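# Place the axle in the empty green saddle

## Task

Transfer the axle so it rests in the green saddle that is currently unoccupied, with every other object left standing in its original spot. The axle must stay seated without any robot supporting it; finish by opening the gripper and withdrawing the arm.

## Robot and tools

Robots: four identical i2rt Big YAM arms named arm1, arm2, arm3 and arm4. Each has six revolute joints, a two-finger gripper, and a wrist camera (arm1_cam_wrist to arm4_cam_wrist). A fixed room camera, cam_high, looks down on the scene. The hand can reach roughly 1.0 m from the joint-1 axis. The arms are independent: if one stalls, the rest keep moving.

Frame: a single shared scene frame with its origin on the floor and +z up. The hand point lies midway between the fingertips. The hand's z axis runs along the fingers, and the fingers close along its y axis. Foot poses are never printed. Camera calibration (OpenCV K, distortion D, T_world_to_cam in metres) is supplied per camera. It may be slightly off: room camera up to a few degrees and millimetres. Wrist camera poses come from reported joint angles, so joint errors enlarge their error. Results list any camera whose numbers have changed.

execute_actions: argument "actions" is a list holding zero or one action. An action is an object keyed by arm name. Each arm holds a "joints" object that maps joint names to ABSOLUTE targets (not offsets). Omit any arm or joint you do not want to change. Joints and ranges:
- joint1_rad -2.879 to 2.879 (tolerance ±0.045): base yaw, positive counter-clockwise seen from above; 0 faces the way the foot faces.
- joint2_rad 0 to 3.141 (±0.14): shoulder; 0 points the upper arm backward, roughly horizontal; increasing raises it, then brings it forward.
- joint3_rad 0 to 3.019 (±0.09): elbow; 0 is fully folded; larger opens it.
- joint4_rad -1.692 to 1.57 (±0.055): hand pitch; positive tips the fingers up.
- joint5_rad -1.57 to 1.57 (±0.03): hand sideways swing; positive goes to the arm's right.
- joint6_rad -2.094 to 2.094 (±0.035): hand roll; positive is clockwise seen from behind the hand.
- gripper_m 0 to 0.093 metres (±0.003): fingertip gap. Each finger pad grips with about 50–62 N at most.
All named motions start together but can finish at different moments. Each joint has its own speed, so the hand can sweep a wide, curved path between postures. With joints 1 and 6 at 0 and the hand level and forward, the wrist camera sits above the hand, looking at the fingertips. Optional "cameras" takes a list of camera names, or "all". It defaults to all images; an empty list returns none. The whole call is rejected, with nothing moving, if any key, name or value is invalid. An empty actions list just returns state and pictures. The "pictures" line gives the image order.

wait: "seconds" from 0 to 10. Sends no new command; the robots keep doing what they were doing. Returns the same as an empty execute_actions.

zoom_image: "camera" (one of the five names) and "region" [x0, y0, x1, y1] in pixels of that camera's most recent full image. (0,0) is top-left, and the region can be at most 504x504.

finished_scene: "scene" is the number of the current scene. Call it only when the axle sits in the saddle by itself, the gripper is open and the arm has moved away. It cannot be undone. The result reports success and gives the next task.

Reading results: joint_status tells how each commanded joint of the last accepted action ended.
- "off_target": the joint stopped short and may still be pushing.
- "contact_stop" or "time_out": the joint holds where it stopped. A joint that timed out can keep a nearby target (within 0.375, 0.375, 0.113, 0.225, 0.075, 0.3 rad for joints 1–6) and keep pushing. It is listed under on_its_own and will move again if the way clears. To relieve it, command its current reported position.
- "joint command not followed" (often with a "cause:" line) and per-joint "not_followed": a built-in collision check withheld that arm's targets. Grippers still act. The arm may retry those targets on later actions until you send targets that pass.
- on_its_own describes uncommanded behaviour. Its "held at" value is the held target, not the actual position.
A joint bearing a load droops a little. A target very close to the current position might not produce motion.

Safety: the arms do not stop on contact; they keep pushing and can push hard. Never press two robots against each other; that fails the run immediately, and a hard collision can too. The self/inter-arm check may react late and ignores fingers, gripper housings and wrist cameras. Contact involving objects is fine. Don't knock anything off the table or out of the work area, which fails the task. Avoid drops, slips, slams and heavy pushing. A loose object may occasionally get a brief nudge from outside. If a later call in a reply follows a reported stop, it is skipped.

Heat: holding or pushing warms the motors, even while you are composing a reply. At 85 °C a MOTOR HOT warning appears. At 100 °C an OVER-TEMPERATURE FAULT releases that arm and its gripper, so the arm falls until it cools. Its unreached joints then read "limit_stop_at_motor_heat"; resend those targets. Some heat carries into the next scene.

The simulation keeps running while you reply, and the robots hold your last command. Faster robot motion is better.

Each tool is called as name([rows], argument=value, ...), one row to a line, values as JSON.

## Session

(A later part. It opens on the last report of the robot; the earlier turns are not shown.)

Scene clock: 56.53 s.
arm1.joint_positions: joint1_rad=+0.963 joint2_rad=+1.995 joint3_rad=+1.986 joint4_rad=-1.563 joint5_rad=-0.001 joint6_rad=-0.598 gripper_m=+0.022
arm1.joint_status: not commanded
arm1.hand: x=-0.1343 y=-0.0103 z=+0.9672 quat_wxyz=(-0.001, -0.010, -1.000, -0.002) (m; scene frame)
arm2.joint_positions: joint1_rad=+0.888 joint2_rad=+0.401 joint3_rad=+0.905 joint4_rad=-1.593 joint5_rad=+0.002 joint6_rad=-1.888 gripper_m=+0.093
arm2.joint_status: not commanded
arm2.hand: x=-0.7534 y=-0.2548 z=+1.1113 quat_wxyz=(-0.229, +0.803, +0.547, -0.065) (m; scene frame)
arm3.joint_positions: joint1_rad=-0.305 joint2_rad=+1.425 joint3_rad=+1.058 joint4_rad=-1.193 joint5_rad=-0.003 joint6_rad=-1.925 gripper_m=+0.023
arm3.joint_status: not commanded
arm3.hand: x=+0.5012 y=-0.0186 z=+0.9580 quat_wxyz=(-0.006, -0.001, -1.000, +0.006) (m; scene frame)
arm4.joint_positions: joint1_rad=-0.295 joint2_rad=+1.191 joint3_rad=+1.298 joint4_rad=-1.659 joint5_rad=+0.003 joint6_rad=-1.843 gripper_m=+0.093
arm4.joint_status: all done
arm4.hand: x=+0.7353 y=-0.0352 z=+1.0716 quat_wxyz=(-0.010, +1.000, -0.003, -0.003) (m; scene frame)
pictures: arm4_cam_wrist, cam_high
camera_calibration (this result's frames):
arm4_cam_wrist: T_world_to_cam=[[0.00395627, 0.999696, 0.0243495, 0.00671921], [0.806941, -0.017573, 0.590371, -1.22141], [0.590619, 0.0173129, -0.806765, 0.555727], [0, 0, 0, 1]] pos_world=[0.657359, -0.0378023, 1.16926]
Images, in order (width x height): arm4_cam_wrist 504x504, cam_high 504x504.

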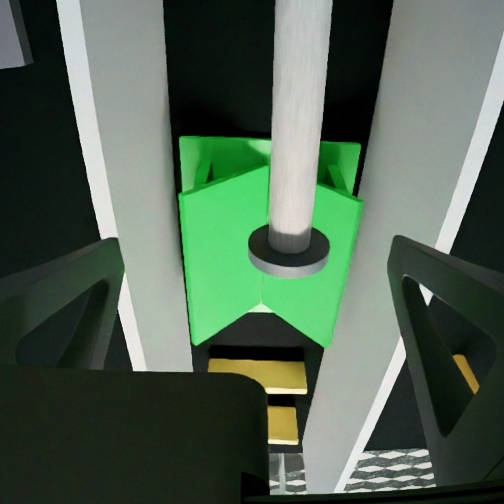

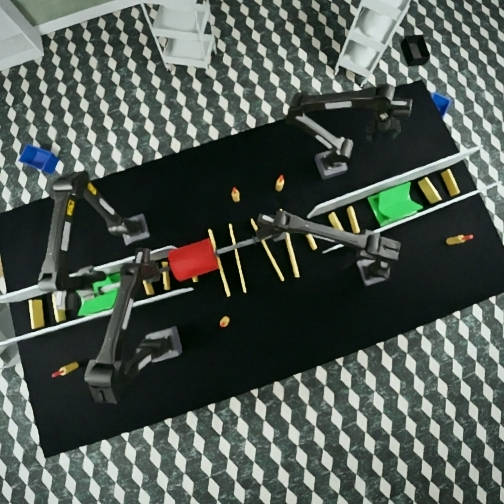

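execute_actions([
  {"arm4":{"joints":{"joint2_rad":0.55,"joint3_rad":0.98}}},
], cameras=[])

execute_actions([
  {"arm4":{"joints":{"joint1_rad":0.998,"joint6_rad":-0.555}}},
], cameras=[])

execute_actions([
  {"arm4":{"joints":{"joint2_rad":1.78,"joint3_rad":2.2}}},
], cameras=["arm4_cam_wrist","cam_high"])

Scene clock: 58.20 s.
arm1.joint_positions: joint1_rad=+0.963 joint2_rad=+1.995 joint3_rad=+1.986 joint4_rad=-1.563 joint5_rad=-0.001 joint6_rad=-0.598 gripper_m=+0.022
arm1.joint_status: not commanded
arm1.hand: x=-0.1343 y=-0.0103 z=+0.9672 quat_wxyz=(-0.001, -0.010, -1.000, -0.002) (m; scene frame)
arm2.joint_positions: joint1_rad=+0.888 joint2_rad=+0.401 joint3_rad=+0.905 joint4_rad=-1.593 joint5_rad=+0.002 joint6_rad=-1.888 gripper_m=+0.093
arm2.joint_status: not commanded
arm2.hand: x=-0.7534 y=-0.2548 z=+1.1113 quat_wxyz=(-0.229, +0.803, +0.547, -0.065) (m; scene frame)
arm3.joint_positions: joint1_rad=-0.305 joint2_rad=+1.425 joint3_rad=+1.058 joint4_rad=-1.193 joint5_rad=-0.003 joint6_rad=-1.925 gripper_m=+0.023
arm3.joint_status: not commanded
arm3.hand: x=+0.5012 y=-0.0186 z=+0.9580 quat_wxyz=(-0.006, -0.001, -1.000, +0.006) (m; scene frame)
arm4.joint_positions: joint1_rad=-0.295 joint2_rad=+0.544 joint3_rad=+0.985 joint4_rad=-1.663 joint5_rad=+0.003 joint6_rad=-1.844 gripper_m=+0.093
arm4.joint_status: all done
arm4.hand: x=+0.6899 y=-0.1953 z=+1.0859 quat_wxyz=(-0.168, +0.985, -0.004, +0.042) (m; scene frame)
pictures: none
No camera images: the call's "cameras" was empty. Leave "cameras" out to get every camera's image.

Scene clock: 60.23 s.
arm1.joint_positions: joint1_rad=+0.963 joint2_rad=+1.995 joint3_rad=+1.986 joint4_rad=-1.563 joint5_rad=-0.001 joint6_rad=-0.598 gripper_m=+0.022
arm1.joint_status: not commanded
arm1.hand: x=-0.1343 y=-0.0103 z=+0.9672 quat_wxyz=(-0.001, -0.010, -1.000, -0.002) (m; scene frame)
arm2.joint_positions: joint1_rad=+0.888 joint2_rad=+0.401 joint3_rad=+0.905 joint4_rad=-1.593 joint5_rad=+0.002 joint6_rad=-1.888 gripper_m=+0.093
arm2.joint_status: not commanded
arm2.hand: x=-0.7534 y=-0.2548 z=+1.1113 quat_wxyz=(-0.229, +0.803, +0.547, -0.065) (m; scene frame)
arm3.joint_positions: joint1_rad=-0.305 joint2_rad=+1.425 joint3_rad=+1.058 joint4_rad=-1.193 joint5_rad=-0.003 joint6_rad=-1.925 gripper_m=+0.023
arm3.joint_status: not commanded
arm3.hand: x=+0.5012 y=-0.0186 z=+0.9580 quat_wxyz=(-0.006, -0.001, -1.000, +0.006) (m; scene frame)
arm4.joint_positions: joint1_rad=+0.993 joint2_rad=+0.544 joint3_rad=+0.985 joint4_rad=-1.663 joint5_rad=+0.001 joint6_rad=-0.567 gripper_m=+0.093
arm4.joint_status: all done
arm4.hand: x=+0.5073 y=-0.2643 z=+1.0882 quat_wxyz=(-0.095, +0.984, +0.003, -0.153) (m; scene frame)
pictures: none
No camera images: the call's "cameras" was empty. Leave "cameras" out to get every camera's image.

Scene clock: 62.07 s.
arm1.joint_positions: joint1_rad=+0.963 joint2_rad=+1.995 joint3_rad=+1.986 joint4_rad=-1.563 joint5_rad=-0.001 joint6_rad=-0.598 gripper_m=+0.022
arm1.joint_status: not commanded
arm1.hand: x=-0.1343 y=-0.0103 z=+0.9672 quat_wxyz=(-0.001, -0.010, -1.000, -0.002) (m; scene frame)
arm2.joint_positions: joint1_rad=+0.888 joint2_rad=+0.401 joint3_rad=+0.905 joint4_rad=-1.593 joint5_rad=+0.002 joint6_rad=-1.888 gripper_m=+0.093
arm2.joint_status: not commanded
arm2.hand: x=-0.7534 y=-0.2548 z=+1.1113 quat_wxyz=(-0.229, +0.803, +0.547, -0.065) (m; scene frame)
arm3.joint_positions: joint1_rad=-0.305 joint2_rad=+1.425 joint3_rad=+1.058 joint4_rad=-1.193 joint5_rad=-0.003 joint6_rad=-1.925 gripper_m=+0.023
arm3.joint_status: not commanded
arm3.hand: x=+0.5012 y=-0.0186 z=+0.9580 quat_wxyz=(-0.006, -0.001, -1.000, +0.006) (m; scene frame)
arm4.joint_positions: joint1_rad=+0.993 joint2_rad=+1.790 joint3_rad=+2.152 joint4_rad=-1.669 joint5_rad=+0.001 joint6_rad=-0.566 gripper_m=+0.093
arm4.joint_status: all done
arm4.hand: x=+0.1444 y=-0.0361 z=+1.1610 quat_wxyz=(-0.073, +0.990, +0.002, -0.118) (m; scene frame)
pictures: arm4_cam_wrist, cam_high
camera_calibration (this result's frames):
arm4_cam_wrist: T_world_to_cam=[[0.011941, 0.98883, 0.148566, -0.138023], [0.92043, -0.0689263, 0.384783, -0.576939], [0.390725, 0.13215, -0.910972, 1.13077], [0, 0, 0, 1]] pos_world=[0.0908593, -0.052716, 1.2726]
Images, in order (width x height): arm4_cam_wrist 504x504, cam_high 504x504.

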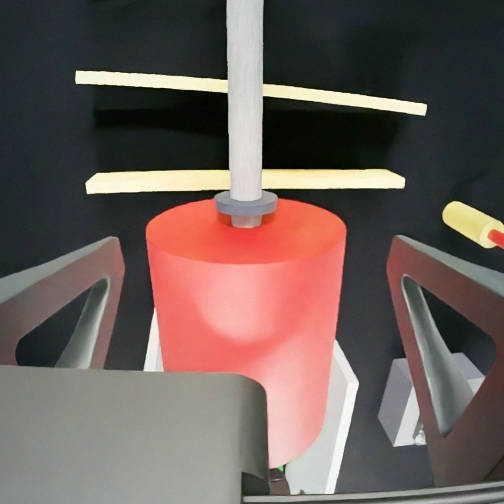

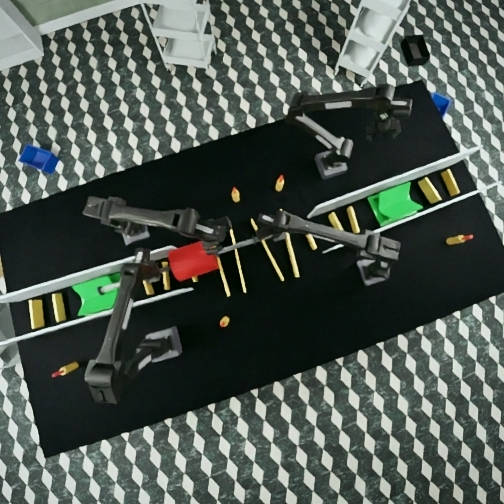

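execute_actions([
  {"arm4":{"joints":{"joint2_rad":1.985}}},
], cameras=["arm4_cam_wrist"])

Scene clock: 63.60 s.
arm1.joint_positions: joint1_rad=+0.963 joint2_rad=+1.995 joint3_rad=+1.986 joint4_rad=-1.563 joint5_rad=-0.001 joint6_rad=-0.598 gripper_m=+0.022
arm1.joint_status: not commanded
arm1.hand: x=-0.1343 y=-0.0103 z=+0.9672 quat_wxyz=(-0.001, -0.010, -1.000, -0.002) (m; scene frame)
arm2.joint_positions: joint1_rad=+0.888 joint2_rad=+0.401 joint3_rad=+0.905 joint4_rad=-1.593 joint5_rad=+0.002 joint6_rad=-1.888 gripper_m=+0.093
arm2.joint_status: not commanded
arm2.hand: x=-0.7534 y=-0.2548 z=+1.1113 quat_wxyz=(-0.229, +0.803, +0.547, -0.065) (m; scene frame)
arm3.joint_positions: joint1_rad=-0.305 joint2_rad=+1.425 joint3_rad=+1.058 joint4_rad=-1.193 joint5_rad=-0.003 joint6_rad=-1.925 gripper_m=+0.023
arm3.joint_status: not commanded
arm3.hand: x=+0.5012 y=-0.0186 z=+0.9580 quat_wxyz=(-0.006, -0.001, -1.000, +0.006) (m; scene frame)
arm4.joint_positions: joint1_rad=+0.993 joint2_rad=+1.993 joint3_rad=+2.176 joint4_rad=-1.669 joint5_rad=+0.001 joint6_rad=-0.566 gripper_m=+0.093
arm4.joint_status: all done
arm4.hand: x=+0.1060 y=-0.0125 z=+1.0506 quat_wxyz=(-0.025, +0.999, +0.003, -0.043) (m; scene frame)
pictures: arm4_cam_wrist
camera_calibration (this result's frames):
arm4_cam_wrist: T_world_to_cam=[[-0.00427492, 0.998534, 0.0539503, -0.0432437], [0.851107, -0.0246899, 0.524411, -0.636243], [0.524974, 0.0481593, -0.849755, 0.962529], [0, 0, 0, 1]] pos_world=[0.0360239, -0.0188832, 1.1539]
Images, in order (width x height): arm4_cam_wrist 504x504.

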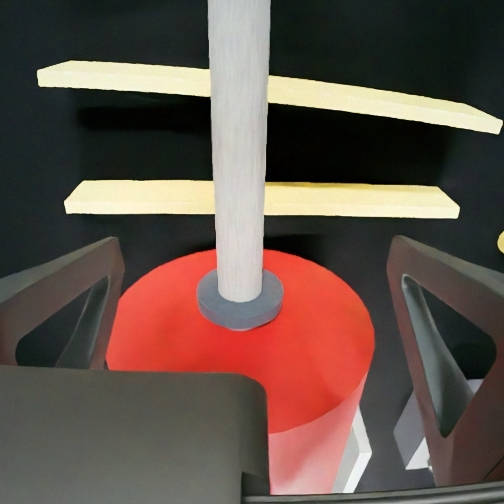

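execute_actions([
  {"arm4":{"joints":{"joint1_rad":1.008,"joint2_rad":2.015,"joint3_rad":2.012,"joint4_rad":-1.546}}},
], cameras=["arm4_cam_wrist"])

Scene clock: 64.87 s.
arm1.joint_positions: joint1_rad=+0.963 joint2_rad=+1.995 joint3_rad=+1.986 joint4_rad=-1.563 joint5_rad=-0.001 joint6_rad=-0.598 gripper_m=+0.022
arm1.joint_status: not commanded
arm1.hand: x=-0.1343 y=-0.0103 z=+0.9672 quat_wxyz=(-0.001, -0.010, -1.000, -0.002) (m; scene frame)
arm2.joint_positions: joint1_rad=+0.888 joint2_rad=+0.401 joint3_rad=+0.905 joint4_rad=-1.593 joint5_rad=+0.002 joint6_rad=-1.888 gripper_m=+0.093
arm2.joint_status: not commanded
arm2.hand: x=-0.7534 y=-0.2548 z=+1.1113 quat_wxyz=(-0.229, +0.803, +0.547, -0.065) (m; scene frame)
arm3.joint_positions: joint1_rad=-0.305 joint2_rad=+1.425 joint3_rad=+1.058 joint4_rad=-1.193 joint5_rad=-0.003 joint6_rad=-1.925 gripper_m=+0.023
arm3.joint_status: not commanded
arm3.hand: x=+0.5012 y=-0.0186 z=+0.9580 quat_wxyz=(-0.006, -0.001, -1.000, +0.006) (m; scene frame)
arm4.joint_positions: joint1_rad=+1.002 joint2_rad=+2.015 joint3_rad=+2.009 joint4_rad=-1.559 joint5_rad=+0.001 joint6_rad=-0.566 gripper_m=+0.093
arm4.joint_status: all done
arm4.hand: x=+0.1072 y=-0.0205 z=+0.9732 quat_wxyz=(-0.004, +1.000, +0.007, -0.009) (m; scene frame)
pictures: arm4_cam_wrist
camera_calibration (this result's frames):
arm4_cam_wrist: T_world_to_cam=[[-0.0159595, 0.999804, 0.0117254, 0.0112575], [0.8141, 0.00618499, 0.580692, -0.647077], [0.580505, 0.0188132, -0.814039, 0.855207], [0, 0, 0, 1]] pos_world=[0.0305125, -0.0233424, 1.07179]
Images, in order (width x height): arm4_cam_wrist 504x504.

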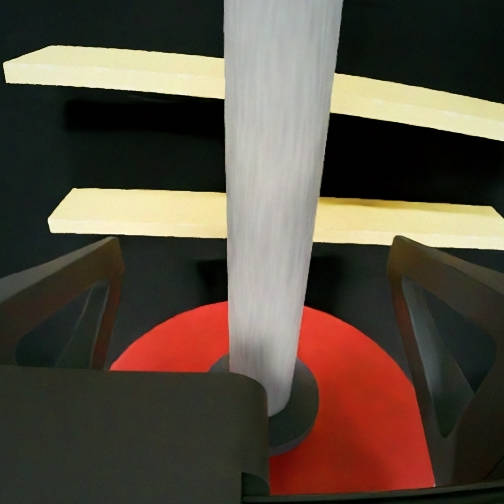

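Lower a bit more.

execute_actions([
  {"arm4":{"joints":{"joint1_rad":0.985,"joint2_rad":2.05,"joint4_rad":-1.52,"joint6_rad":-0.59}}},
], cameras=["arm4_cam_wrist"])

Scene clock: 65.73 s.
arm1.joint_positions: joint1_rad=+0.963 joint2_rad=+1.995 joint3_rad=+1.986 joint4_rad=-1.563 joint5_rad=-0.001 joint6_rad=-0.598 gripper_m=+0.022
arm1.joint_status: not commanded
arm1.hand: x=-0.1343 y=-0.0103 z=+0.9672 quat_wxyz=(-0.001, -0.010, -1.000, -0.002) (m; scene frame)
arm2.joint_positions: joint1_rad=+0.888 joint2_rad=+0.401 joint3_rad=+0.905 joint4_rad=-1.593 joint5_rad=+0.002 joint6_rad=-1.888 gripper_m=+0.093
arm2.joint_status: not commanded
arm2.hand: x=-0.7534 y=-0.2548 z=+1.1113 quat_wxyz=(-0.229, +0.803, +0.547, -0.065) (m; scene frame)
arm3.joint_positions: joint1_rad=-0.305 joint2_rad=+1.425 joint3_rad=+1.058 joint4_rad=-1.193 joint5_rad=-0.003 joint6_rad=-1.925 gripper_m=+0.023
arm3.joint_status: not commanded
arm3.hand: x=+0.5012 y=-0.0186 z=+0.9580 quat_wxyz=(-0.006, -0.001, -1.000, +0.006) (m; scene frame)
arm4.joint_positions: joint1_rad=+0.990 joint2_rad=+2.033 joint3_rad=+2.009 joint4_rad=-1.533 joint5_rad=+0.001 joint6_rad=-0.578 gripper_m=+0.093
arm4.joint_status: all done
arm4.hand: x=+0.1049 y=-0.0099 z=+0.9624 quat_wxyz=(-0.006, +1.000, +0.007, -0.012) (m; scene frame)
pictures: arm4_cam_wrist
camera_calibration (this result's frames):
arm4_cam_wrist: T_world_to_cam=[[-0.0154484, 0.99975, 0.0161561, -0.00349688], [0.817989, 0.00334407, 0.575223, -0.634102], [0.575026, 0.0221018, -0.817837, 0.851831], [0, 0, 0, 1]] pos_world=[0.0288098, -0.0132105, 1.06147]
Images, in order (width x height): arm4_cam_wrist 504x504.

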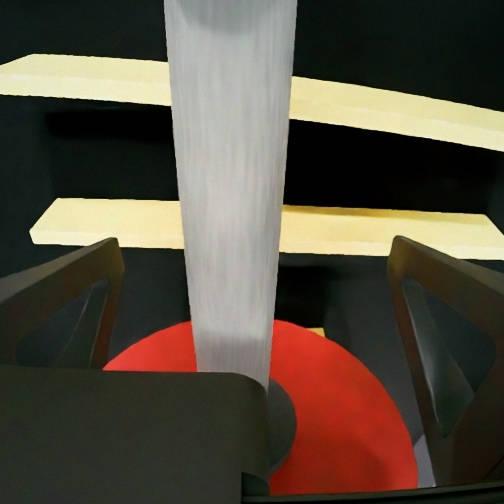

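execute_actions([
  {"arm4":{"joints":{"joint1_rad":1.006}}},
], cameras=[])

execute_actions([
  {"arm4":{"joints":{"gripper_m":0}}},
], cameras=["arm4_cam_wrist"])

execute_actions([
  {"arm4":{"joints":{"joint2_rad":1.99,"joint3_rad":2.085}},"arm1":{"joints":{"joint2_rad":1.99,"joint3_rad":2.01}}},
], cameras=[])

Scene clock: 66.63 s.
arm1.joint_positions: joint1_rad=+0.963 joint2_rad=+1.995 joint3_rad=+1.986 joint4_rad=-1.563 joint5_rad=-0.001 joint6_rad=-0.598 gripper_m=+0.022
arm1.joint_status: not commanded
arm1.hand: x=-0.1343 y=-0.0103 z=+0.9672 quat_wxyz=(-0.001, -0.010, -1.000, -0.002) (m; scene frame)
arm2.joint_positions: joint1_rad=+0.888 joint2_rad=+0.401 joint3_rad=+0.905 joint4_rad=-1.593 joint5_rad=+0.002 joint6_rad=-1.888 gripper_m=+0.093
arm2.joint_status: not commanded
arm2.hand: x=-0.7534 y=-0.2548 z=+1.1113 quat_wxyz=(-0.229, +0.803, +0.547, -0.065) (m; scene frame)
arm3.joint_positions: joint1_rad=-0.305 joint2_rad=+1.425 joint3_rad=+1.058 joint4_rad=-1.193 joint5_rad=-0.003 joint6_rad=-1.925 gripper_m=+0.023
arm3.joint_status: not commanded
arm3.hand: x=+0.5012 y=-0.0186 z=+0.9580 quat_wxyz=(-0.006, -0.001, -1.000, +0.006) (m; scene frame)
arm4.joint_positions: joint1_rad=+1.001 joint2_rad=+2.033 joint3_rad=+2.009 joint4_rad=-1.533 joint5_rad=+0.001 joint6_rad=-0.578 gripper_m=+0.093
arm4.joint_status: all done
arm4.hand: x=+0.1012 y=-0.0157 z=+0.9624 quat_wxyz=(-0.006, +1.000, +0.012, -0.013) (m; scene frame)
pictures: none
No camera images: the call's "cameras" was empty. Leave "cameras" out to get every camera's image.

Scene clock: 67.33 s.
arm1.joint_positions: joint1_rad=+0.963 joint2_rad=+1.995 joint3_rad=+1.986 joint4_rad=-1.565 joint5_rad=+0.000 joint6_rad=-0.598 gripper_m=+0.022
arm1.joint_status: not commanded
arm1.hand: x=-0.1347 y=-0.0102 z=+0.9672 quat_wxyz=(+0.000, -0.010, -1.000, -0.002) (m; scene frame)
arm2.joint_positions: joint1_rad=+0.888 joint2_rad=+0.401 joint3_rad=+0.905 joint4_rad=-1.593 joint5_rad=+0.002 joint6_rad=-1.888 gripper_m=+0.093
arm2.joint_status: not commanded
arm2.hand: x=-0.7534 y=-0.2548 z=+1.1113 quat_wxyz=(-0.229, +0.803, +0.547, -0.065) (m; scene frame)
arm3.joint_positions: joint1_rad=-0.305 joint2_rad=+1.425 joint3_rad=+1.058 joint4_rad=-1.193 joint5_rad=-0.002 joint6_rad=-1.926 gripper_m=+0.023
arm3.joint_status: not commanded
arm3.hand: x=+0.5008 y=-0.0185 z=+0.9580 quat_wxyz=(-0.005, -0.001, -1.000, +0.006) (m; scene frame)
arm4.joint_positions: joint1_rad=+1.001 joint2_rad=+2.033 joint3_rad=+2.008 joint4_rad=-1.532 joint5_rad=-0.003 joint6_rad=-0.558 gripper_m=+0.024
arm4.joint_status: gripper_m off_target (ended at +0.024, target +0.000)
arm4.hand: x=+0.1009 y=-0.0163 z=+0.9623 quat_wxyz=(-0.004, +1.000, +0.002, -0.014) (m; scene frame)
pictures: arm4_cam_wrist
camera_calibration (this result's frames):
arm4_cam_wrist: T_world_to_cam=[[-0.00599382, 0.999903, 0.0125672, 0.00526711], [0.819252, -0.0022962, 0.573429, -0.629275], [0.573402, 0.0137328, -0.819159, 0.85545], [0, 0, 0, 1]] pos_world=[0.0250489, -0.0184592, 1.06153]
Images, in order (width x height): arm4_cam_wrist 504x504.

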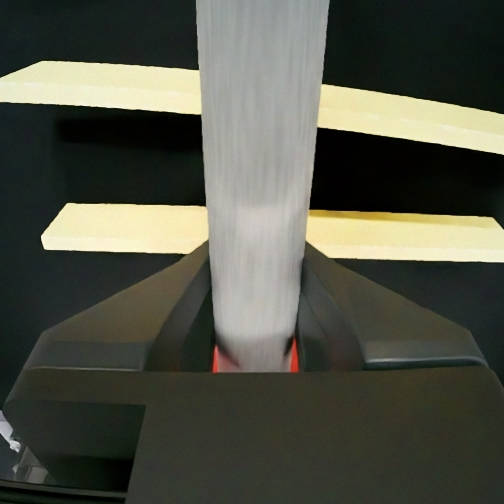

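Scene clock: 67.93 s.
arm1.joint_positions: joint1_rad=+0.963 joint2_rad=+1.995 joint3_rad=+1.986 joint4_rad=-1.566 joint5_rad=+0.000 joint6_rad=-0.598 gripper_m=+0.022
arm1.joint_status: all done
arm1.hand: x=-0.1348 y=-0.0101 z=+0.9672 quat_wxyz=(+0.000, -0.010, -1.000, -0.003) (m; scene frame)
arm2.joint_positions: joint1_rad=+0.888 joint2_rad=+0.401 joint3_rad=+0.905 joint4_rad=-1.593 joint5_rad=+0.002 joint6_rad=-1.888 gripper_m=+0.093
arm2.joint_status: not commanded
arm2.hand: x=-0.7534 y=-0.2548 z=+1.1113 quat_wxyz=(-0.229, +0.803, +0.547, -0.065) (m; scene frame)
arm3.joint_positions: joint1_rad=-0.305 joint2_rad=+1.425 joint3_rad=+1.058 joint4_rad=-1.193 joint5_rad=-0.002 joint6_rad=-1.926 gripper_m=+0.023
arm3.joint_status: not commanded
arm3.hand: x=+0.5008 y=-0.0185 z=+0.9580 quat_wxyz=(-0.005, -0.001, -1.000, +0.006) (m; scene frame)
arm4.joint_positions: joint1_rad=+1.001 joint2_rad=+2.030 joint3_rad=+2.009 joint4_rad=-1.532 joint5_rad=-0.003 joint6_rad=-0.557 gripper_m=+0.024
arm4.joint_status: all done
arm4.hand: x=+0.1008 y=-0.0162 z=+0.9641 quat_wxyz=(-0.005, +1.000, +0.002, -0.015) (m; scene frame)
pictures: none
No camera images: the call's "cameras" was empty. Leave "cameras" out to get every camera's image.

execute_actions([
  {"arm1":{"joints":{"gripper_m":0.093}}},
], cameras=[])

execute_actions([
  {"arm1":{"joints":{"joint2_rad":1.72,"joint4_rad":-1.66}}},
], cameras=["arm1_cam_wrist","cam_high"])

Scene clock: 68.90 s.
arm1.joint_positions: joint1_rad=+0.963 joint2_rad=+1.995 joint3_rad=+1.986 joint4_rad=-1.566 joint5_rad=+0.000 joint6_rad=-0.598 gripper_m=+0.093
arm1.joint_status: all done
arm1.hand: x=-0.1348 y=-0.0101 z=+0.9672 quat_wxyz=(+0.000, -0.010, -1.000, -0.003) (m; scene frame)
arm2.joint_positions: joint1_rad=+0.888 joint2_rad=+0.401 joint3_rad=+0.905 joint4_rad=-1.593 joint5_rad=+0.002 joint6_rad=-1.888 gripper_m=+0.093
arm2.joint_status: not commanded
arm2.hand: x=-0.7534 y=-0.2548 z=+1.1113 quat_wxyz=(-0.229, +0.803, +0.547, -0.065) (m; scene frame)
arm3.joint_positions: joint1_rad=-0.306 joint2_rad=+1.425 joint3_rad=+1.058 joint4_rad=-1.193 joint5_rad=-0.002 joint6_rad=-1.926 gripper_m=+0.023
arm3.joint_status: not commanded
arm3.hand: x=+0.5007 y=-0.0184 z=+0.9580 quat_wxyz=(-0.005, -0.001, -1.000, +0.006) (m; scene frame)
arm4.joint_positions: joint1_rad=+1.001 joint2_rad=+2.032 joint3_rad=+2.009 joint4_rad=-1.532 joint5_rad=-0.003 joint6_rad=-0.557 gripper_m=+0.024
arm4.joint_status: not commanded
arm4.hand: x=+0.1005 y=-0.0163 z=+0.9634 quat_wxyz=(-0.005, +1.000, +0.002, -0.015) (m; scene frame)
pictures: none
No camera images: the call's "cameras" was empty. Leave "cameras" out to get every camera's image.

Scene clock: 70.27 s.
arm1.joint_positions: joint1_rad=+0.963 joint2_rad=+1.705 joint3_rad=+1.997 joint4_rad=-1.650 joint5_rad=+0.000 joint6_rad=-0.598 gripper_m=+0.093
arm1.joint_status: all done
arm1.hand: x=-0.1868 y=+0.0259 z=+1.1353 quat_wxyz=(-0.089, -0.010, -0.994, +0.059) (m; scene frame)
arm2.joint_positions: joint1_rad=+0.888 joint2_rad=+0.401 joint3_rad=+0.905 joint4_rad=-1.593 joint5_rad=+0.002 joint6_rad=-1.888 gripper_m=+0.093
arm2.joint_status: not commanded
arm2.hand: x=-0.7534 y=-0.2548 z=+1.1113 quat_wxyz=(-0.229, +0.803, +0.547, -0.065) (m; scene frame)
arm3.joint_positions: joint1_rad=-0.306 joint2_rad=+1.425 joint3_rad=+1.058 joint4_rad=-1.193 joint5_rad=-0.002 joint6_rad=-1.926 gripper_m=+0.023
arm3.joint_status: not commanded
arm3.hand: x=+0.5007 y=-0.0184 z=+0.9580 quat_wxyz=(-0.005, -0.001, -1.000, +0.006) (m; scene frame)
arm4.joint_positions: joint1_rad=+1.001 joint2_rad=+2.032 joint3_rad=+2.009 joint4_rad=-1.532 joint5_rad=-0.003 joint6_rad=-0.557 gripper_m=+0.024
arm4.joint_status: not commanded
arm4.hand: x=+0.1005 y=-0.0163 z=+0.9634 quat_wxyz=(-0.005, +1.000, +0.002, -0.015) (m; scene frame)
pictures: arm1_cam_wrist, cam_high
camera_calibration (this result's frames):
arm1_cam_wrist: T_world_to_cam=[[-0.025608, -0.992058, 0.123149, -0.121032], [-0.893203, 0.0780274, 0.442833, -0.668746], [-0.448924, -0.0986571, -0.888107, 1.04966], [0, 0, 0, 1]] pos_world=[-0.129207, 0.0356659, 1.24326]
Images, in order (width x height): arm1_cam_wrist 504x504, cam_high 504x504.

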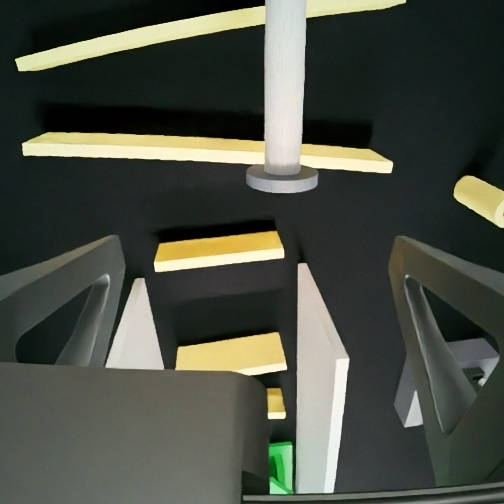

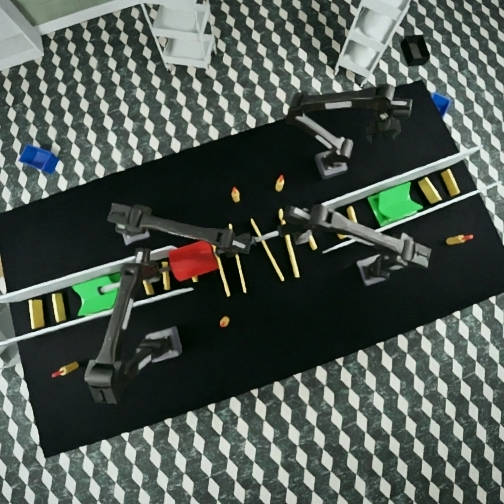

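execute_actions([
  {"arm1":{"joints":{"joint2_rad":0.5,"joint3_rad":0.95}},"arm3":{"joints":{"joint1_rad":0.029,"joint2_rad":1.325,"joint3_rad":1.02,"joint4_rad":-1.21,"joint6_rad":-1.585}},"arm4":{"joints":{"joint1_rad":0.882,"joint2_rad":1.715,"joint3_rad":1.62,"joint4_rad":-1.43,"joint6_rad":-0.685}}},
], cameras=["cam_high"])

Scene clock: 72.73 s.
arm1.joint_positions: joint1_rad=+0.963 joint2_rad=+0.505 joint3_rad=+0.945 joint4_rad=-1.655 joint5_rad=+0.000 joint6_rad=-0.598 gripper_m=+0.093
arm1.joint_status: all done
arm1.hand: x=-0.5154 y=+0.2595 z=+1.0739 quat_wxyz=(-0.147, -0.010, -0.984, +0.100) (m; scene frame)
arm2.joint_positions: joint1_rad=+0.888 joint2_rad=+0.401 joint3_rad=+0.905 joint4_rad=-1.593 joint5_rad=+0.002 joint6_rad=-1.888 gripper_m=+0.093
arm2.joint_status: not commanded
arm2.hand: x=-0.7534 y=-0.2548 z=+1.1113 quat_wxyz=(-0.229, +0.803, +0.547, -0.065) (m; scene frame)
arm3.joint_positions: joint1_rad=+0.032 joint2_rad=+1.365 joint3_rad=+1.001 joint4_rad=-1.213 joint5_rad=-0.010 joint6_rad=-1.599 gripper_m=+0.023
arm3.joint_status: all done
arm3.hand: x=+0.6323 y=-0.0160 z=+0.9605 quat_wxyz=(-0.011, +0.004, -1.000, -0.003) (m; scene frame)
arm4.joint_positions: joint1_rad=+0.873 joint2_rad=+1.747 joint3_rad=+1.597 joint4_rad=-1.435 joint5_rad=+0.001 joint6_rad=-0.682 gripper_m=+0.024
arm4.joint_status: all done
arm4.hand: x=+0.2318 y=-0.0169 z=+0.9649 quat_wxyz=(+0.002, +1.000, +0.000, -0.001) (m; scene frame)
pictures: cam_high
Images, in order (width x height): cam_high 504x504.

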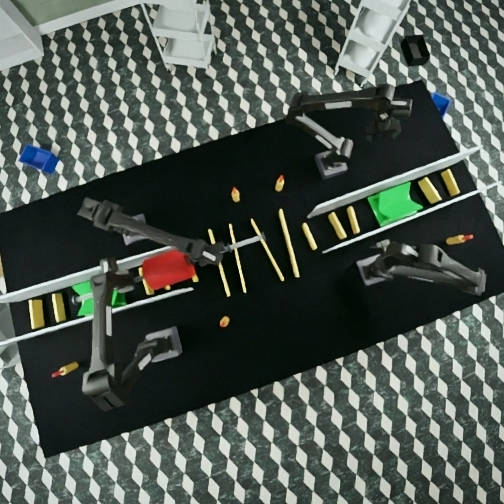

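execute_actions([
  {"arm3":{"joints":{"joint1_rad":0.358,"joint2_rad":1.38,"joint3_rad":1.122,"joint4_rad":-1.198,"joint6_rad":-1.245}},"arm4":{"joints":{"joint1_rad":0.702,"joint2_rad":1.48,"joint3_rad":1.335,"joint4_rad":-1.378,"joint6_rad":-0.865}}},
], cameras=[])

execute_actions([
  {"arm3":{"joints":{"joint1_rad":0.633,"joint2_rad":1.522,"joint3_rad":1.28,"joint4_rad":-1.216,"joint6_rad":-0.97}},"arm4":{"joints":{"joint1_rad":0.441,"joint2_rad":1.30,"joint3_rad":1.15,"joint4_rad":-1.375,"joint6_rad":-1.13}}},
], cameras=["arm3_cam_wrist","arm4_cam_wrist","cam_high"])

Scene clock: 74.00 s.
arm1.joint_positions: joint1_rad=+0.963 joint2_rad=+0.505 joint3_rad=+0.945 joint4_rad=-1.655 joint5_rad=+0.000 joint6_rad=-0.598 gripper_m=+0.093
arm1.joint_status: not commanded
arm1.hand: x=-0.5154 y=+0.2595 z=+1.0739 quat_wxyz=(-0.147, -0.010, -0.984, +0.100) (m; scene frame)
arm2.joint_positions: joint1_rad=+0.888 joint2_rad=+0.401 joint3_rad=+0.905 joint4_rad=-1.593 joint5_rad=+0.002 joint6_rad=-1.888 gripper_m=+0.093
arm2.joint_status: not commanded
arm2.hand: x=-0.7534 y=-0.2548 z=+1.1113 quat_wxyz=(-0.229, +0.803, +0.547, -0.065) (m; scene frame)
arm3.joint_positions: joint1_rad=+0.366 joint2_rad=+1.399 joint3_rad=+1.039 joint4_rad=-1.208 joint5_rad=-0.010 joint6_rad=-1.274 gripper_m=+0.023
arm3.joint_status: all done
arm3.hand: x=+0.7576 y=-0.0132 z=+0.9638 quat_wxyz=(-0.011, +0.009, -1.000, +0.000) (m; scene frame)
arm4.joint_positions: joint1_rad=+0.691 joint2_rad=+1.508 joint3_rad=+1.314 joint4_rad=-1.378 joint5_rad=+0.000 joint6_rad=-0.873 gripper_m=+0.024
arm4.joint_status: all done
arm4.hand: x=+0.3569 y=-0.0158 z=+0.9678 quat_wxyz=(-0.002, +1.000, +0.005, -0.007) (m; scene frame)
pictures: none
No camera images: the call's "cameras" was empty. Leave "cameras" out to get every camera's image.

Scene clock: 75.13 s.
arm1.joint_positions: joint1_rad=+0.963 joint2_rad=+0.505 joint3_rad=+0.945 joint4_rad=-1.655 joint5_rad=+0.000 joint6_rad=-0.598 gripper_m=+0.093
arm1.joint_status: not commanded
arm1.hand: x=-0.5154 y=+0.2595 z=+1.0739 quat_wxyz=(-0.147, -0.010, -0.984, +0.100) (m; scene frame)
arm2.joint_positions: joint1_rad=+0.888 joint2_rad=+0.401 joint3_rad=+0.905 joint4_rad=-1.593 joint5_rad=+0.002 joint6_rad=-1.888 gripper_m=+0.093
arm2.joint_status: not commanded
arm2.hand: x=-0.7534 y=-0.2548 z=+1.1113 quat_wxyz=(-0.229, +0.803, +0.547, -0.065) (m; scene frame)
arm3.joint_positions: joint1_rad=+0.639 joint2_rad=+1.553 joint3_rad=+1.200 joint4_rad=-1.210 joint5_rad=-0.004 joint6_rad=-0.993 gripper_m=+0.023
arm3.joint_status: all done
arm3.hand: x=+0.8841 y=-0.0189 z=+0.9626 quat_wxyz=(-0.009, +0.005, -1.000, +0.002) (m; scene frame)
arm4.joint_positions: joint1_rad=+0.428 joint2_rad=+1.326 joint3_rad=+1.126 joint4_rad=-1.371 joint5_rad=+0.004 joint6_rad=-1.133 gripper_m=+0.024
arm4.joint_status: all done
arm4.hand: x=+0.4844 y=-0.0160 z=+0.9658 quat_wxyz=(-0.003, +1.000, +0.004, -0.005) (m; scene frame)
pictures: arm3_cam_wrist, arm4_cam_wrist, cam_high
camera_calibration (this result's frames):
arm3_cam_wrist: T_world_to_cam=[[0.0205735, -0.999753, -0.00842984, -0.029472], [-0.819723, -0.0216947, 0.572349, 0.179716], [-0.57239, -0.00486506, -0.819967, 1.42403], [0, 0, 0, 1]] pos_world=[0.963024, -0.0186378, 1.06455]
arm4_cam_wrist: T_world_to_cam=[[-0.00878365, 0.999915, 0.00961634, 0.0114603], [0.80974, 0.00146985, 0.586787, -0.953757], [0.586723, 0.0129409, -0.809684, 0.622852], [0, 0, 0, 1]] pos_world=[0.406955, -0.0181177, 1.06386]
Images, in order (width x height): arm3_cam_wrist 504x504, arm4_cam_wrist 504x504, cam_high 504x504.

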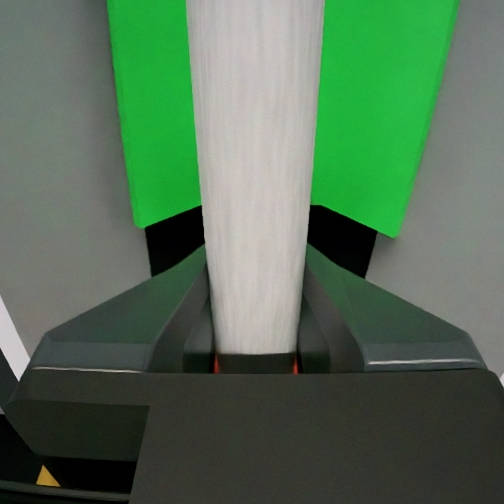

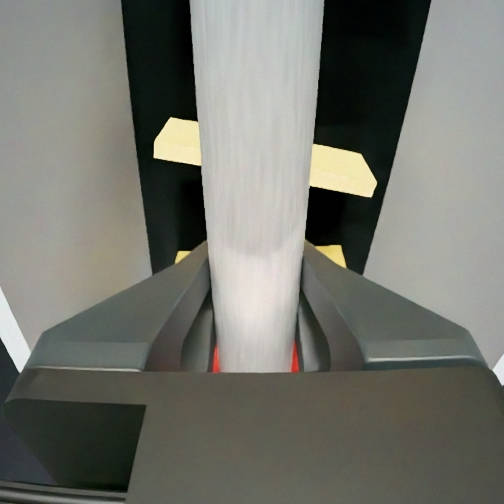

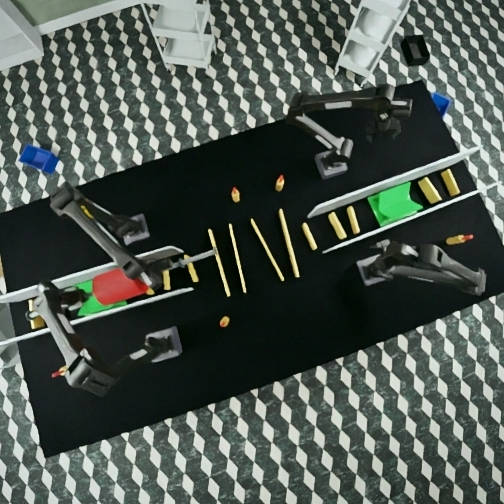

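execute_actions([
  {"arm3":{"joints":{"joint1_rad":0.828,"joint2_rad":1.722,"joint3_rad":1.537,"joint4_rad":-1.275,"joint6_rad":-0.775}},"arm4":{"joints":{"joint1_rad":0.10,"joint2_rad":1.208,"joint3_rad":1.068,"joint4_rad":-1.39,"joint6_rad":-1.475}}},
], cameras=[])

execute_actions([
  {"arm3":{"joints":{"joint1_rad":0.968,"joint2_rad":1.97,"joint3_rad":1.912,"joint4_rad":-1.40,"joint6_rad":-0.635}},"arm4":{"joints":{"joint1_rad":-0.272,"joint2_rad":1.24,"joint3_rad":1.15,"joint4_rad":-1.375,"joint6_rad":-1.85}}},
], cameras=["arm3_cam_wrist","arm4_cam_wrist","cam_high"])

Scene clock: 76.40 s.
arm1.joint_positions: joint1_rad=+0.963 joint2_rad=+0.505 joint3_rad=+0.945 joint4_rad=-1.655 joint5_rad=+0.000 joint6_rad=-0.598 gripper_m=+0.093
arm1.joint_status: not commanded
arm1.hand: x=-0.5154 y=+0.2595 z=+1.0739 quat_wxyz=(-0.147, -0.010, -0.984, +0.100) (m; scene frame)
arm2.joint_positions: joint1_rad=+0.888 joint2_rad=+0.401 joint3_rad=+0.905 joint4_rad=-1.593 joint5_rad=+0.002 joint6_rad=-1.888 gripper_m=+0.093
arm2.joint_status: not commanded
arm2.hand: x=-0.7534 y=-0.2548 z=+1.1113 quat_wxyz=(-0.229, +0.803, +0.547, -0.065) (m; scene frame)
arm3.joint_positions: joint1_rad=+0.833 joint2_rad=+1.754 joint3_rad=+1.450 joint4_rad=-1.269 joint5_rad=+0.004 joint6_rad=-0.805 gripper_m=+0.023
arm3.joint_status: all done
arm3.hand: x=+1.0047 y=-0.0211 z=+0.9622 quat_wxyz=(-0.004, +0.008, -1.000, +0.001) (m; scene frame)
arm4.joint_positions: joint1_rad=+0.094 joint2_rad=+1.239 joint3_rad=+1.043 joint4_rad=-1.384 joint5_rad=+0.007 joint6_rad=-1.469 gripper_m=+0.024
arm4.joint_status: all done
arm4.hand: x=+0.6073 y=-0.0177 z=+0.9616 quat_wxyz=(+0.003, +1.000, +0.005, -0.003) (m; scene frame)
pictures: none
No camera images: the call's "cameras" was empty. Leave "cameras" out to get every camera's image.

Scene clock: 78.73 s.
arm1.joint_positions: joint1_rad=+0.963 joint2_rad=+0.505 joint3_rad=+0.945 joint4_rad=-1.655 joint5_rad=+0.000 joint6_rad=-0.598 gripper_m=+0.093
arm1.joint_status: not commanded
arm1.hand: x=-0.5154 y=+0.2595 z=+1.0739 quat_wxyz=(-0.147, -0.010, -0.984, +0.100) (m; scene frame)
arm2.joint_positions: joint1_rad=+0.888 joint2_rad=+0.401 joint3_rad=+0.905 joint4_rad=-1.593 joint5_rad=+0.002 joint6_rad=-1.888 gripper_m=+0.093
arm2.joint_status: not commanded
arm2.hand: x=-0.7534 y=-0.2548 z=+1.1113 quat_wxyz=(-0.229, +0.803, +0.547, -0.065) (m; scene frame)
arm3.joint_positions: joint1_rad=+0.973 joint2_rad=+2.007 joint3_rad=+1.822 joint4_rad=-1.396 joint5_rad=+0.003 joint6_rad=-0.655 gripper_m=+0.023
arm3.joint_status: joint3_rad time_out (moved +0.372 of +0.462); the others done
arm3.on_its_own: joint3_rad reads +1.822 and still pushes toward +1.912 since a time_out
arm3.hand: x=+1.1285 y=-0.0232 z=+0.9619 quat_wxyz=(-0.001, +0.003, -1.000, -0.002) (m; scene frame)
arm4.joint_positions: joint1_rad=-0.273 joint2_rad=+1.270 joint3_rad=+1.074 joint4_rad=-1.375 joint5_rad=+0.013 joint6_rad=-1.825 gripper_m=+0.024
arm4.joint_status: all done
arm4.hand: x=+0.7336 y=-0.0135 z=+0.9615 quat_wxyz=(+0.000, +1.000, -0.001, -0.001) (m; scene frame)
pictures: arm3_cam_wrist, arm4_cam_wrist, cam_high
camera_calibration (this result's frames):
arm3_cam_wrist: T_world_to_cam=[[0.0162491, -0.99971, -0.0177575, -0.0249823], [-0.809621, -0.0235768, 0.58648, 0.355358], [-0.586728, 0.00484707, -0.809769, 1.56994], [0, 0, 0, 1]] pos_world=[1.20924, -0.0242065, 1.06243]
arm4_cam_wrist: T_world_to_cam=[[0.000287525, 0.99999, 0.00441382, 0.00958201], [0.804458, -0.00285316, 0.594003, -1.15615], [0.59401, 0.00337994, -0.804451, 0.462576], [0, 0, 0, 1]] pos_world=[0.655293, -0.0144441, 1.05883]
Images, in order (width x height): arm3_cam_wrist 504x504, arm4_cam_wrist 504x504, cam_high 504x504.

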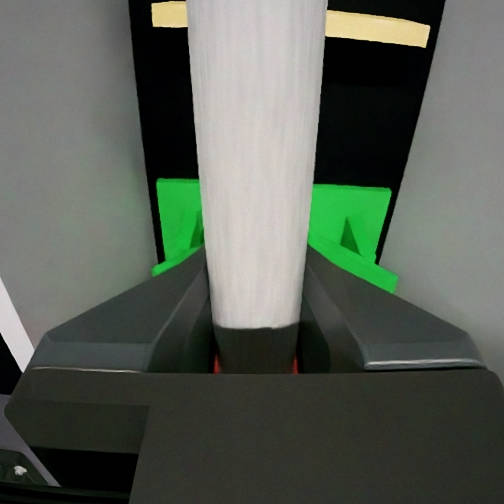

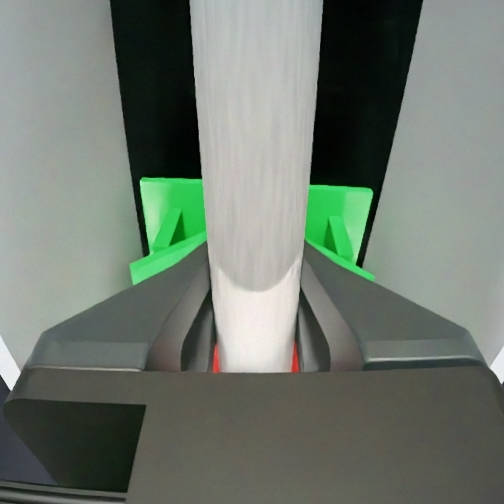

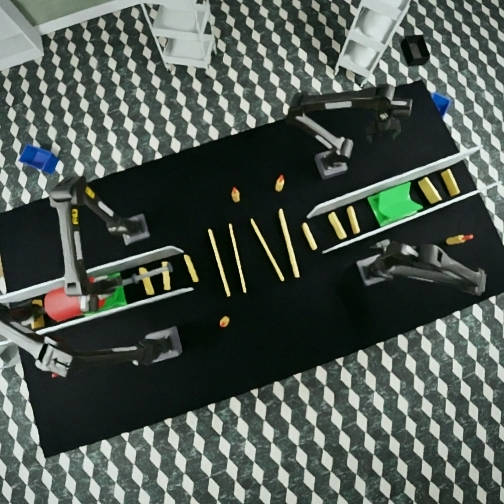

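execute_actions([
  {"arm3":{"joints":{"joint1_rad":0.95,"joint2_rad":2.02,"joint3_rad":1.785,"joint4_rad":-1.28,"joint6_rad":-0.605}},"arm4":{"joints":{"joint2_rad":1.285,"joint3_rad":0.986,"joint4_rad":-1.223,"joint6_rad":-1.79}}},
], cameras=["arm3_cam_wrist","arm4_cam_wrist"])

Scene clock: 80.17 s.
arm1.joint_positions: joint1_rad=+0.963 joint2_rad=+0.505 joint3_rad=+0.945 joint4_rad=-1.655 joint5_rad=+0.000 joint6_rad=-0.598 gripper_m=+0.093
arm1.joint_status: not commanded
arm1.hand: x=-0.5154 y=+0.2595 z=+1.0739 quat_wxyz=(-0.147, -0.010, -0.984, +0.100) (m; scene frame)
arm2.joint_positions: joint1_rad=+0.888 joint2_rad=+0.401 joint3_rad=+0.905 joint4_rad=-1.593 joint5_rad=+0.002 joint6_rad=-1.888 gripper_m=+0.093
arm2.joint_status: not commanded
arm2.hand: x=-0.7534 y=-0.2548 z=+1.1113 quat_wxyz=(-0.229, +0.803, +0.547, -0.065) (m; scene frame)
arm3.joint_positions: joint1_rad=+0.950 joint2_rad=+2.061 joint3_rad=+1.769 joint4_rad=-1.286 joint5_rad=+0.000 joint6_rad=-0.637 gripper_m=+0.023
arm3.joint_status: all done
arm3.hand: x=+1.1271 y=-0.0388 z=+0.9098 quat_wxyz=(-0.003, -0.018, -1.000, -0.002) (m; scene frame)
arm4.joint_positions: joint1_rad=-0.275 joint2_rad=+1.308 joint3_rad=+0.964 joint4_rad=-1.227 joint5_rad=+0.004 joint6_rad=-1.788 gripper_m=+0.024
arm4.joint_status: all done
arm4.hand: x=+0.7320 y=-0.0138 z=+0.9087 quat_wxyz=(-0.001, +1.000, -0.020, -0.005) (m; scene frame)
pictures: arm3_cam_wrist, arm4_cam_wrist
camera_calibration (this result's frames):
arm3_cam_wrist: T_world_to_cam=[[-0.0241267, -0.999554, -0.0175767, 0.00386719], [-0.812447, 0.00935932, 0.582961, 0.392078], [-0.582536, 0.028345, -0.81231, 1.52548], [0, 0, 0, 1]] pos_world=[1.20729, -0.043044, 1.01067]
arm4_cam_wrist: T_world_to_cam=[[0.0392338, 0.999209, 0.00651263, -0.0203934], [0.808493, -0.0355741, 0.58743, -1.12089], [0.587197, -0.0177817, -0.809249, 0.430137], [0, 0, 0, 1]] pos_world=[0.654455, -0.0118488, 1.00666]
Images, in order (width x height): arm3_cam_wrist 504x504, arm4_cam_wrist 504x504.

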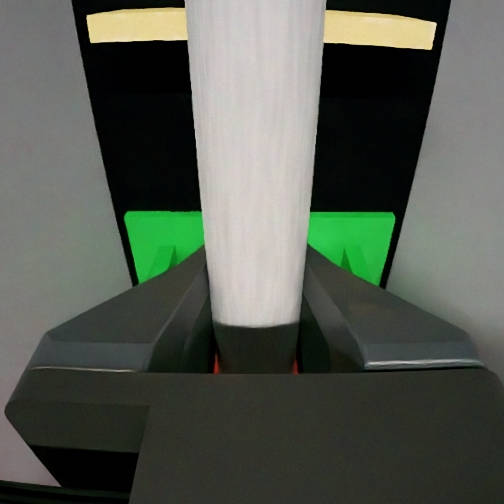

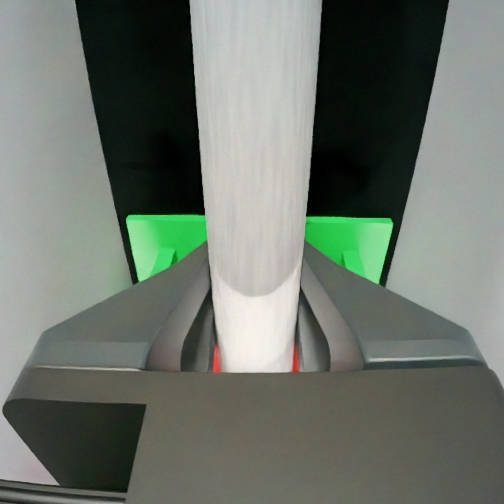

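Well centred. Lower.

execute_actions([
  {"arm3":{"joints":{"joint2_rad":2.065,"joint3_rad":1.735,"joint4_rad":-1.185}},"arm4":{"joints":{"joint2_rad":1.34,"joint3_rad":0.908,"joint4_rad":-1.09}}},
], cameras=["arm3_cam_wrist","arm4_cam_wrist"])

Scene clock: 81.17 s.
arm1.joint_positions: joint1_rad=+0.963 joint2_rad=+0.505 joint3_rad=+0.945 joint4_rad=-1.655 joint5_rad=+0.000 joint6_rad=-0.598 gripper_m=+0.093
arm1.joint_status: not commanded
arm1.hand: x=-0.5154 y=+0.2595 z=+1.0739 quat_wxyz=(-0.147, -0.010, -0.984, +0.100) (m; scene frame)
arm2.joint_positions: joint1_rad=+0.888 joint2_rad=+0.401 joint3_rad=+0.905 joint4_rad=-1.593 joint5_rad=+0.002 joint6_rad=-1.888 gripper_m=+0.093
arm2.joint_status: not commanded
arm2.hand: x=-0.7534 y=-0.2548 z=+1.1113 quat_wxyz=(-0.229, +0.803, +0.547, -0.065) (m; scene frame)
arm3.joint_positions: joint1_rad=+0.949 joint2_rad=+2.096 joint3_rad=+1.722 joint4_rad=-1.193 joint5_rad=+0.002 joint6_rad=-0.636 gripper_m=+0.023
arm3.joint_status: all done
arm3.hand: x=+1.1289 y=-0.0414 z=+0.8720 quat_wxyz=(-0.007, -0.019, -1.000, +0.002) (m; scene frame)
arm4.joint_positions: joint1_rad=-0.277 joint2_rad=+1.357 joint3_rad=+0.892 joint4_rad=-1.108 joint5_rad=+0.012 joint6_rad=-1.787 gripper_m=+0.024
arm4.joint_status: all done
arm4.hand: x=+0.7333 y=-0.0141 z=+0.8673 quat_wxyz=(+0.001, +1.000, -0.022, -0.002) (m; scene frame)
pictures: arm3_cam_wrist, arm4_cam_wrist
camera_calibration (this result's frames):
arm3_cam_wrist: T_world_to_cam=[[-0.0260208, -0.999612, -0.00993961, -0.00388599], [-0.816715, 0.0155242, 0.576832, 0.426], [-0.576454, 0.0231275, -0.816802, 1.49271], [0, 0, 0, 1]] pos_world=[1.2083, -0.0450204, 0.97348]
arm4_cam_wrist: T_world_to_cam=[[0.0425898, 0.99909, 0.00221902, -0.0185758], [0.804427, -0.0356087, 0.592983, -1.09948], [0.592522, -0.02347, -0.805212, 0.388331], [0, 0, 0, 1]] pos_world=[0.655146, -0.0114779, 0.964701]
Images, in order (width x height): arm3_cam_wrist 504x504, arm4_cam_wrist 504x504.

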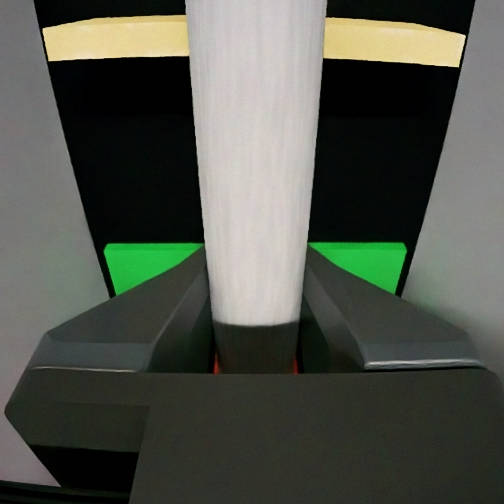

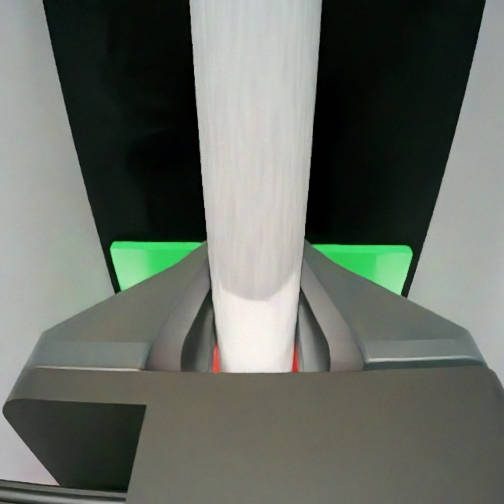

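Relax the load to confirm seating.

execute_actions([
  {"arm3":{"joints":{"joint2_rad":2.11,"joint3_rad":1.715,"joint4_rad":-1.175}},"arm4":{"joints":{"joint2_rad":1.37,"joint3_rad":0.885,"joint4_rad":-1.085}}},
], cameras=[])

Scene clock: 81.87 s.
arm1.joint_positions: joint1_rad=+0.963 joint2_rad=+0.505 joint3_rad=+0.945 joint4_rad=-1.655 joint5_rad=+0.000 joint6_rad=-0.598 gripper_m=+0.093
arm1.joint_status: not commanded
arm1.hand: x=-0.5154 y=+0.2595 z=+1.0739 quat_wxyz=(-0.147, -0.010, -0.984, +0.100) (m; scene frame)
arm2.joint_positions: joint1_rad=+0.888 joint2_rad=+0.401 joint3_rad=+0.905 joint4_rad=-1.593 joint5_rad=+0.002 joint6_rad=-1.888 gripper_m=+0.093
arm2.joint_status: not commanded
arm2.hand: x=-0.7534 y=-0.2548 z=+1.1113 quat_wxyz=(-0.229, +0.803, +0.547, -0.065) (m; scene frame)
arm3.joint_positions: joint1_rad=+0.949 joint2_rad=+2.096 joint3_rad=+1.719 joint4_rad=-1.190 joint5_rad=+0.002 joint6_rad=-0.636 gripper_m=+0.023
arm3.joint_status: all done
arm3.hand: x=+1.1288 y=-0.0413 z=+0.8709 quat_wxyz=(-0.007, -0.019, -1.000, +0.002) (m; scene frame)
arm4.joint_positions: joint1_rad=-0.277 joint2_rad=+1.357 joint3_rad=+0.889 joint4_rad=-1.106 joint5_rad=+0.012 joint6_rad=-1.787 gripper_m=+0.024
arm4.joint_status: all done
arm4.hand: x=+0.7331 y=-0.0149 z=+0.8662 quat_wxyz=(+0.001, +1.000, -0.022, -0.002) (m; scene frame)
pictures: none
No camera images: the call's "cameras" was empty. Leave "cameras" out to get every camera's image.

Seated.

execute_actions([
  {"arm3":{"joints":{"joint2_rad":2.09,"joint3_rad":1.73,"gripper_m":0.075}},"arm4":{"joints":{"joint2_rad":1.355,"joint3_rad":0.9,"gripper_m":0.075}}},
], cameras=["arm3_cam_wrist","arm4_cam_wrist"])

execute_actions([
  {"arm3":{"joints":{"joint2_rad":2.0,"joint3_rad":1.87,"joint4_rad":-1.41}},"arm4":{"joints":{"joint2_rad":1.27,"joint3_rad":1.11,"joint4_rad":-1.39}}},
], cameras=["arm3_cam_wrist","arm4_cam_wrist"])

Scene clock: 82.83 s.
arm1.joint_positions: joint1_rad=+0.963 joint2_rad=+0.505 joint3_rad=+0.945 joint4_rad=-1.655 joint5_rad=+0.000 joint6_rad=-0.598 gripper_m=+0.093
arm1.joint_status: not commanded
arm1.hand: x=-0.5154 y=+0.2595 z=+1.0739 quat_wxyz=(-0.147, -0.010, -0.984, +0.100) (m; scene frame)
arm2.joint_positions: joint1_rad=+0.888 joint2_rad=+0.401 joint3_rad=+0.905 joint4_rad=-1.593 joint5_rad=+0.002 joint6_rad=-1.888 gripper_m=+0.093
arm2.joint_status: not commanded
arm2.hand: x=-0.7534 y=-0.2548 z=+1.1113 quat_wxyz=(-0.229, +0.803, +0.547, -0.065) (m; scene frame)
arm3.joint_positions: joint1_rad=+0.949 joint2_rad=+2.096 joint3_rad=+1.719 joint4_rad=-1.189 joint5_rad=+0.002 joint6_rad=-0.618 gripper_m=+0.075
arm3.joint_status: all done
arm3.hand: x=+1.1292 y=-0.0416 z=+0.8709 quat_wxyz=(-0.008, -0.027, -1.000, +0.002) (m; scene frame)
arm4.joint_positions: joint1_rad=-0.276 joint2_rad=+1.357 joint3_rad=+0.889 joint4_rad=-1.097 joint5_rad=+0.003 joint6_rad=-1.787 gripper_m=+0.075
arm4.joint_status: all done
arm4.hand: x=+0.7321 y=-0.0124 z=+0.8662 quat_wxyz=(-0.004, +1.000, -0.022, -0.005) (m; scene frame)
pictures: arm3_cam_wrist, arm4_cam_wrist
camera_calibration (this result's frames):
arm3_cam_wrist: T_world_to_cam=[[-0.0439355, -0.998995, -0.00883304, 0.0152129], [-0.817374, 0.0308613, 0.57528, 0.429538], [-0.574429, 0.0324951, -0.817909, 1.49108], [0, 0, 0, 1]] pos_world=[1.20828, -0.0465112, 0.972594]
arm4_cam_wrist: T_world_to_cam=[[0.0423472, 0.999037, 0.0114823, -0.028084], [0.808069, -0.0410067, 0.587658, -1.09597], [0.587563, -0.0156072, -0.809028, 0.395282], [0, 0, 0, 1]] pos_world=[0.654556, -0.0107159, 0.964173]
Images, in order (width x height): arm3_cam_wrist 504x504, arm4_cam_wrist 504x504.

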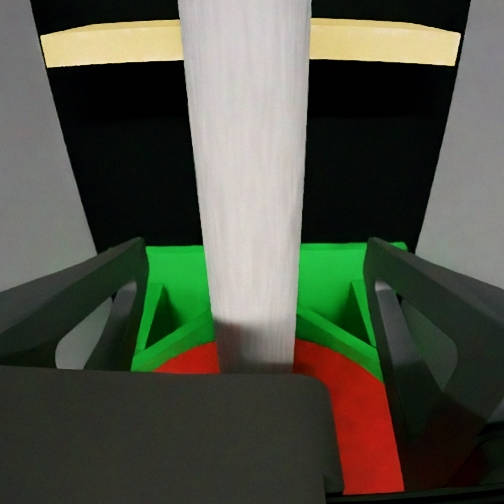

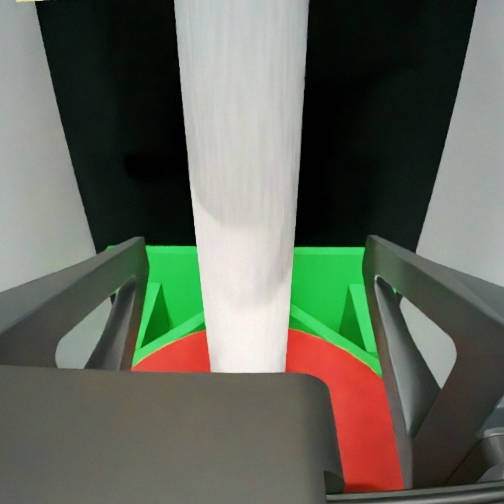

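Scene clock: 84.20 s.
arm1.joint_positions: joint1_rad=+0.963 joint2_rad=+0.505 joint3_rad=+0.945 joint4_rad=-1.655 joint5_rad=+0.000 joint6_rad=-0.598 gripper_m=+0.093
arm1.joint_status: not commanded
arm1.hand: x=-0.5154 y=+0.2595 z=+1.0739 quat_wxyz=(-0.147, -0.010, -0.984, +0.100) (m; scene frame)
arm2.joint_positions: joint1_rad=+0.888 joint2_rad=+0.401 joint3_rad=+0.905 joint4_rad=-1.593 joint5_rad=+0.002 joint6_rad=-1.888 gripper_m=+0.093
arm2.joint_status: not commanded
arm2.hand: x=-0.7534 y=-0.2548 z=+1.1113 quat_wxyz=(-0.229, +0.803, +0.547, -0.065) (m; scene frame)
arm3.joint_positions: joint1_rad=+0.949 joint2_rad=+1.998 joint3_rad=+1.824 joint4_rad=-1.399 joint5_rad=+0.002 joint6_rad=-0.618 gripper_m=+0.075
arm3.joint_status: all done
arm3.hand: x=+1.1196 y=-0.0349 z=+0.9681 quat_wxyz=(-0.005, -0.028, -1.000, +0.000) (m; scene frame)
arm4.joint_positions: joint1_rad=-0.276 joint2_rad=+1.261 joint3_rad=+1.084 joint4_rad=-1.379 joint5_rad=+0.003 joint6_rad=-1.787 gripper_m=+0.075
arm4.joint_status: all done
arm4.hand: x=+0.7337 y=-0.0120 z=+0.9681 quat_wxyz=(-0.008, +1.000, -0.022, -0.004) (m; scene frame)
pictures: arm3_cam_wrist, arm4_cam_wrist
camera_calibration (this result's frames):
arm3_cam_wrist: T_world_to_cam=[[-0.0447077, -0.998911, -0.0133307, 0.0276067], [-0.813908, 0.0286835, 0.580285, 0.35679], [-0.579271, 0.0367932, -0.814304, 1.56689], [0, 0, 0, 1]] pos_world=[1.19928, -0.0403082, 1.06925]
arm4_cam_wrist: T_world_to_cam=[[0.0424436, 0.998888, 0.020503, -0.0385387], [0.806899, -0.0463728, 0.588867, -1.15745], [0.589163, -0.00844981, -0.80797, 0.474669], [0, 0, 0, 1]] pos_world=[0.655925, -0.0111675, 1.06589]
Images, in order (width x height): arm3_cam_wrist 504x504, arm4_cam_wrist 504x504.

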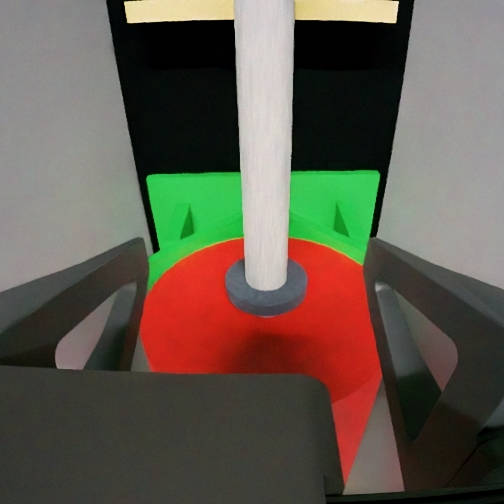

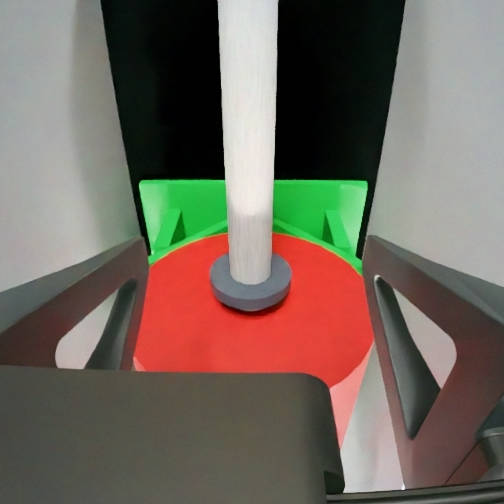

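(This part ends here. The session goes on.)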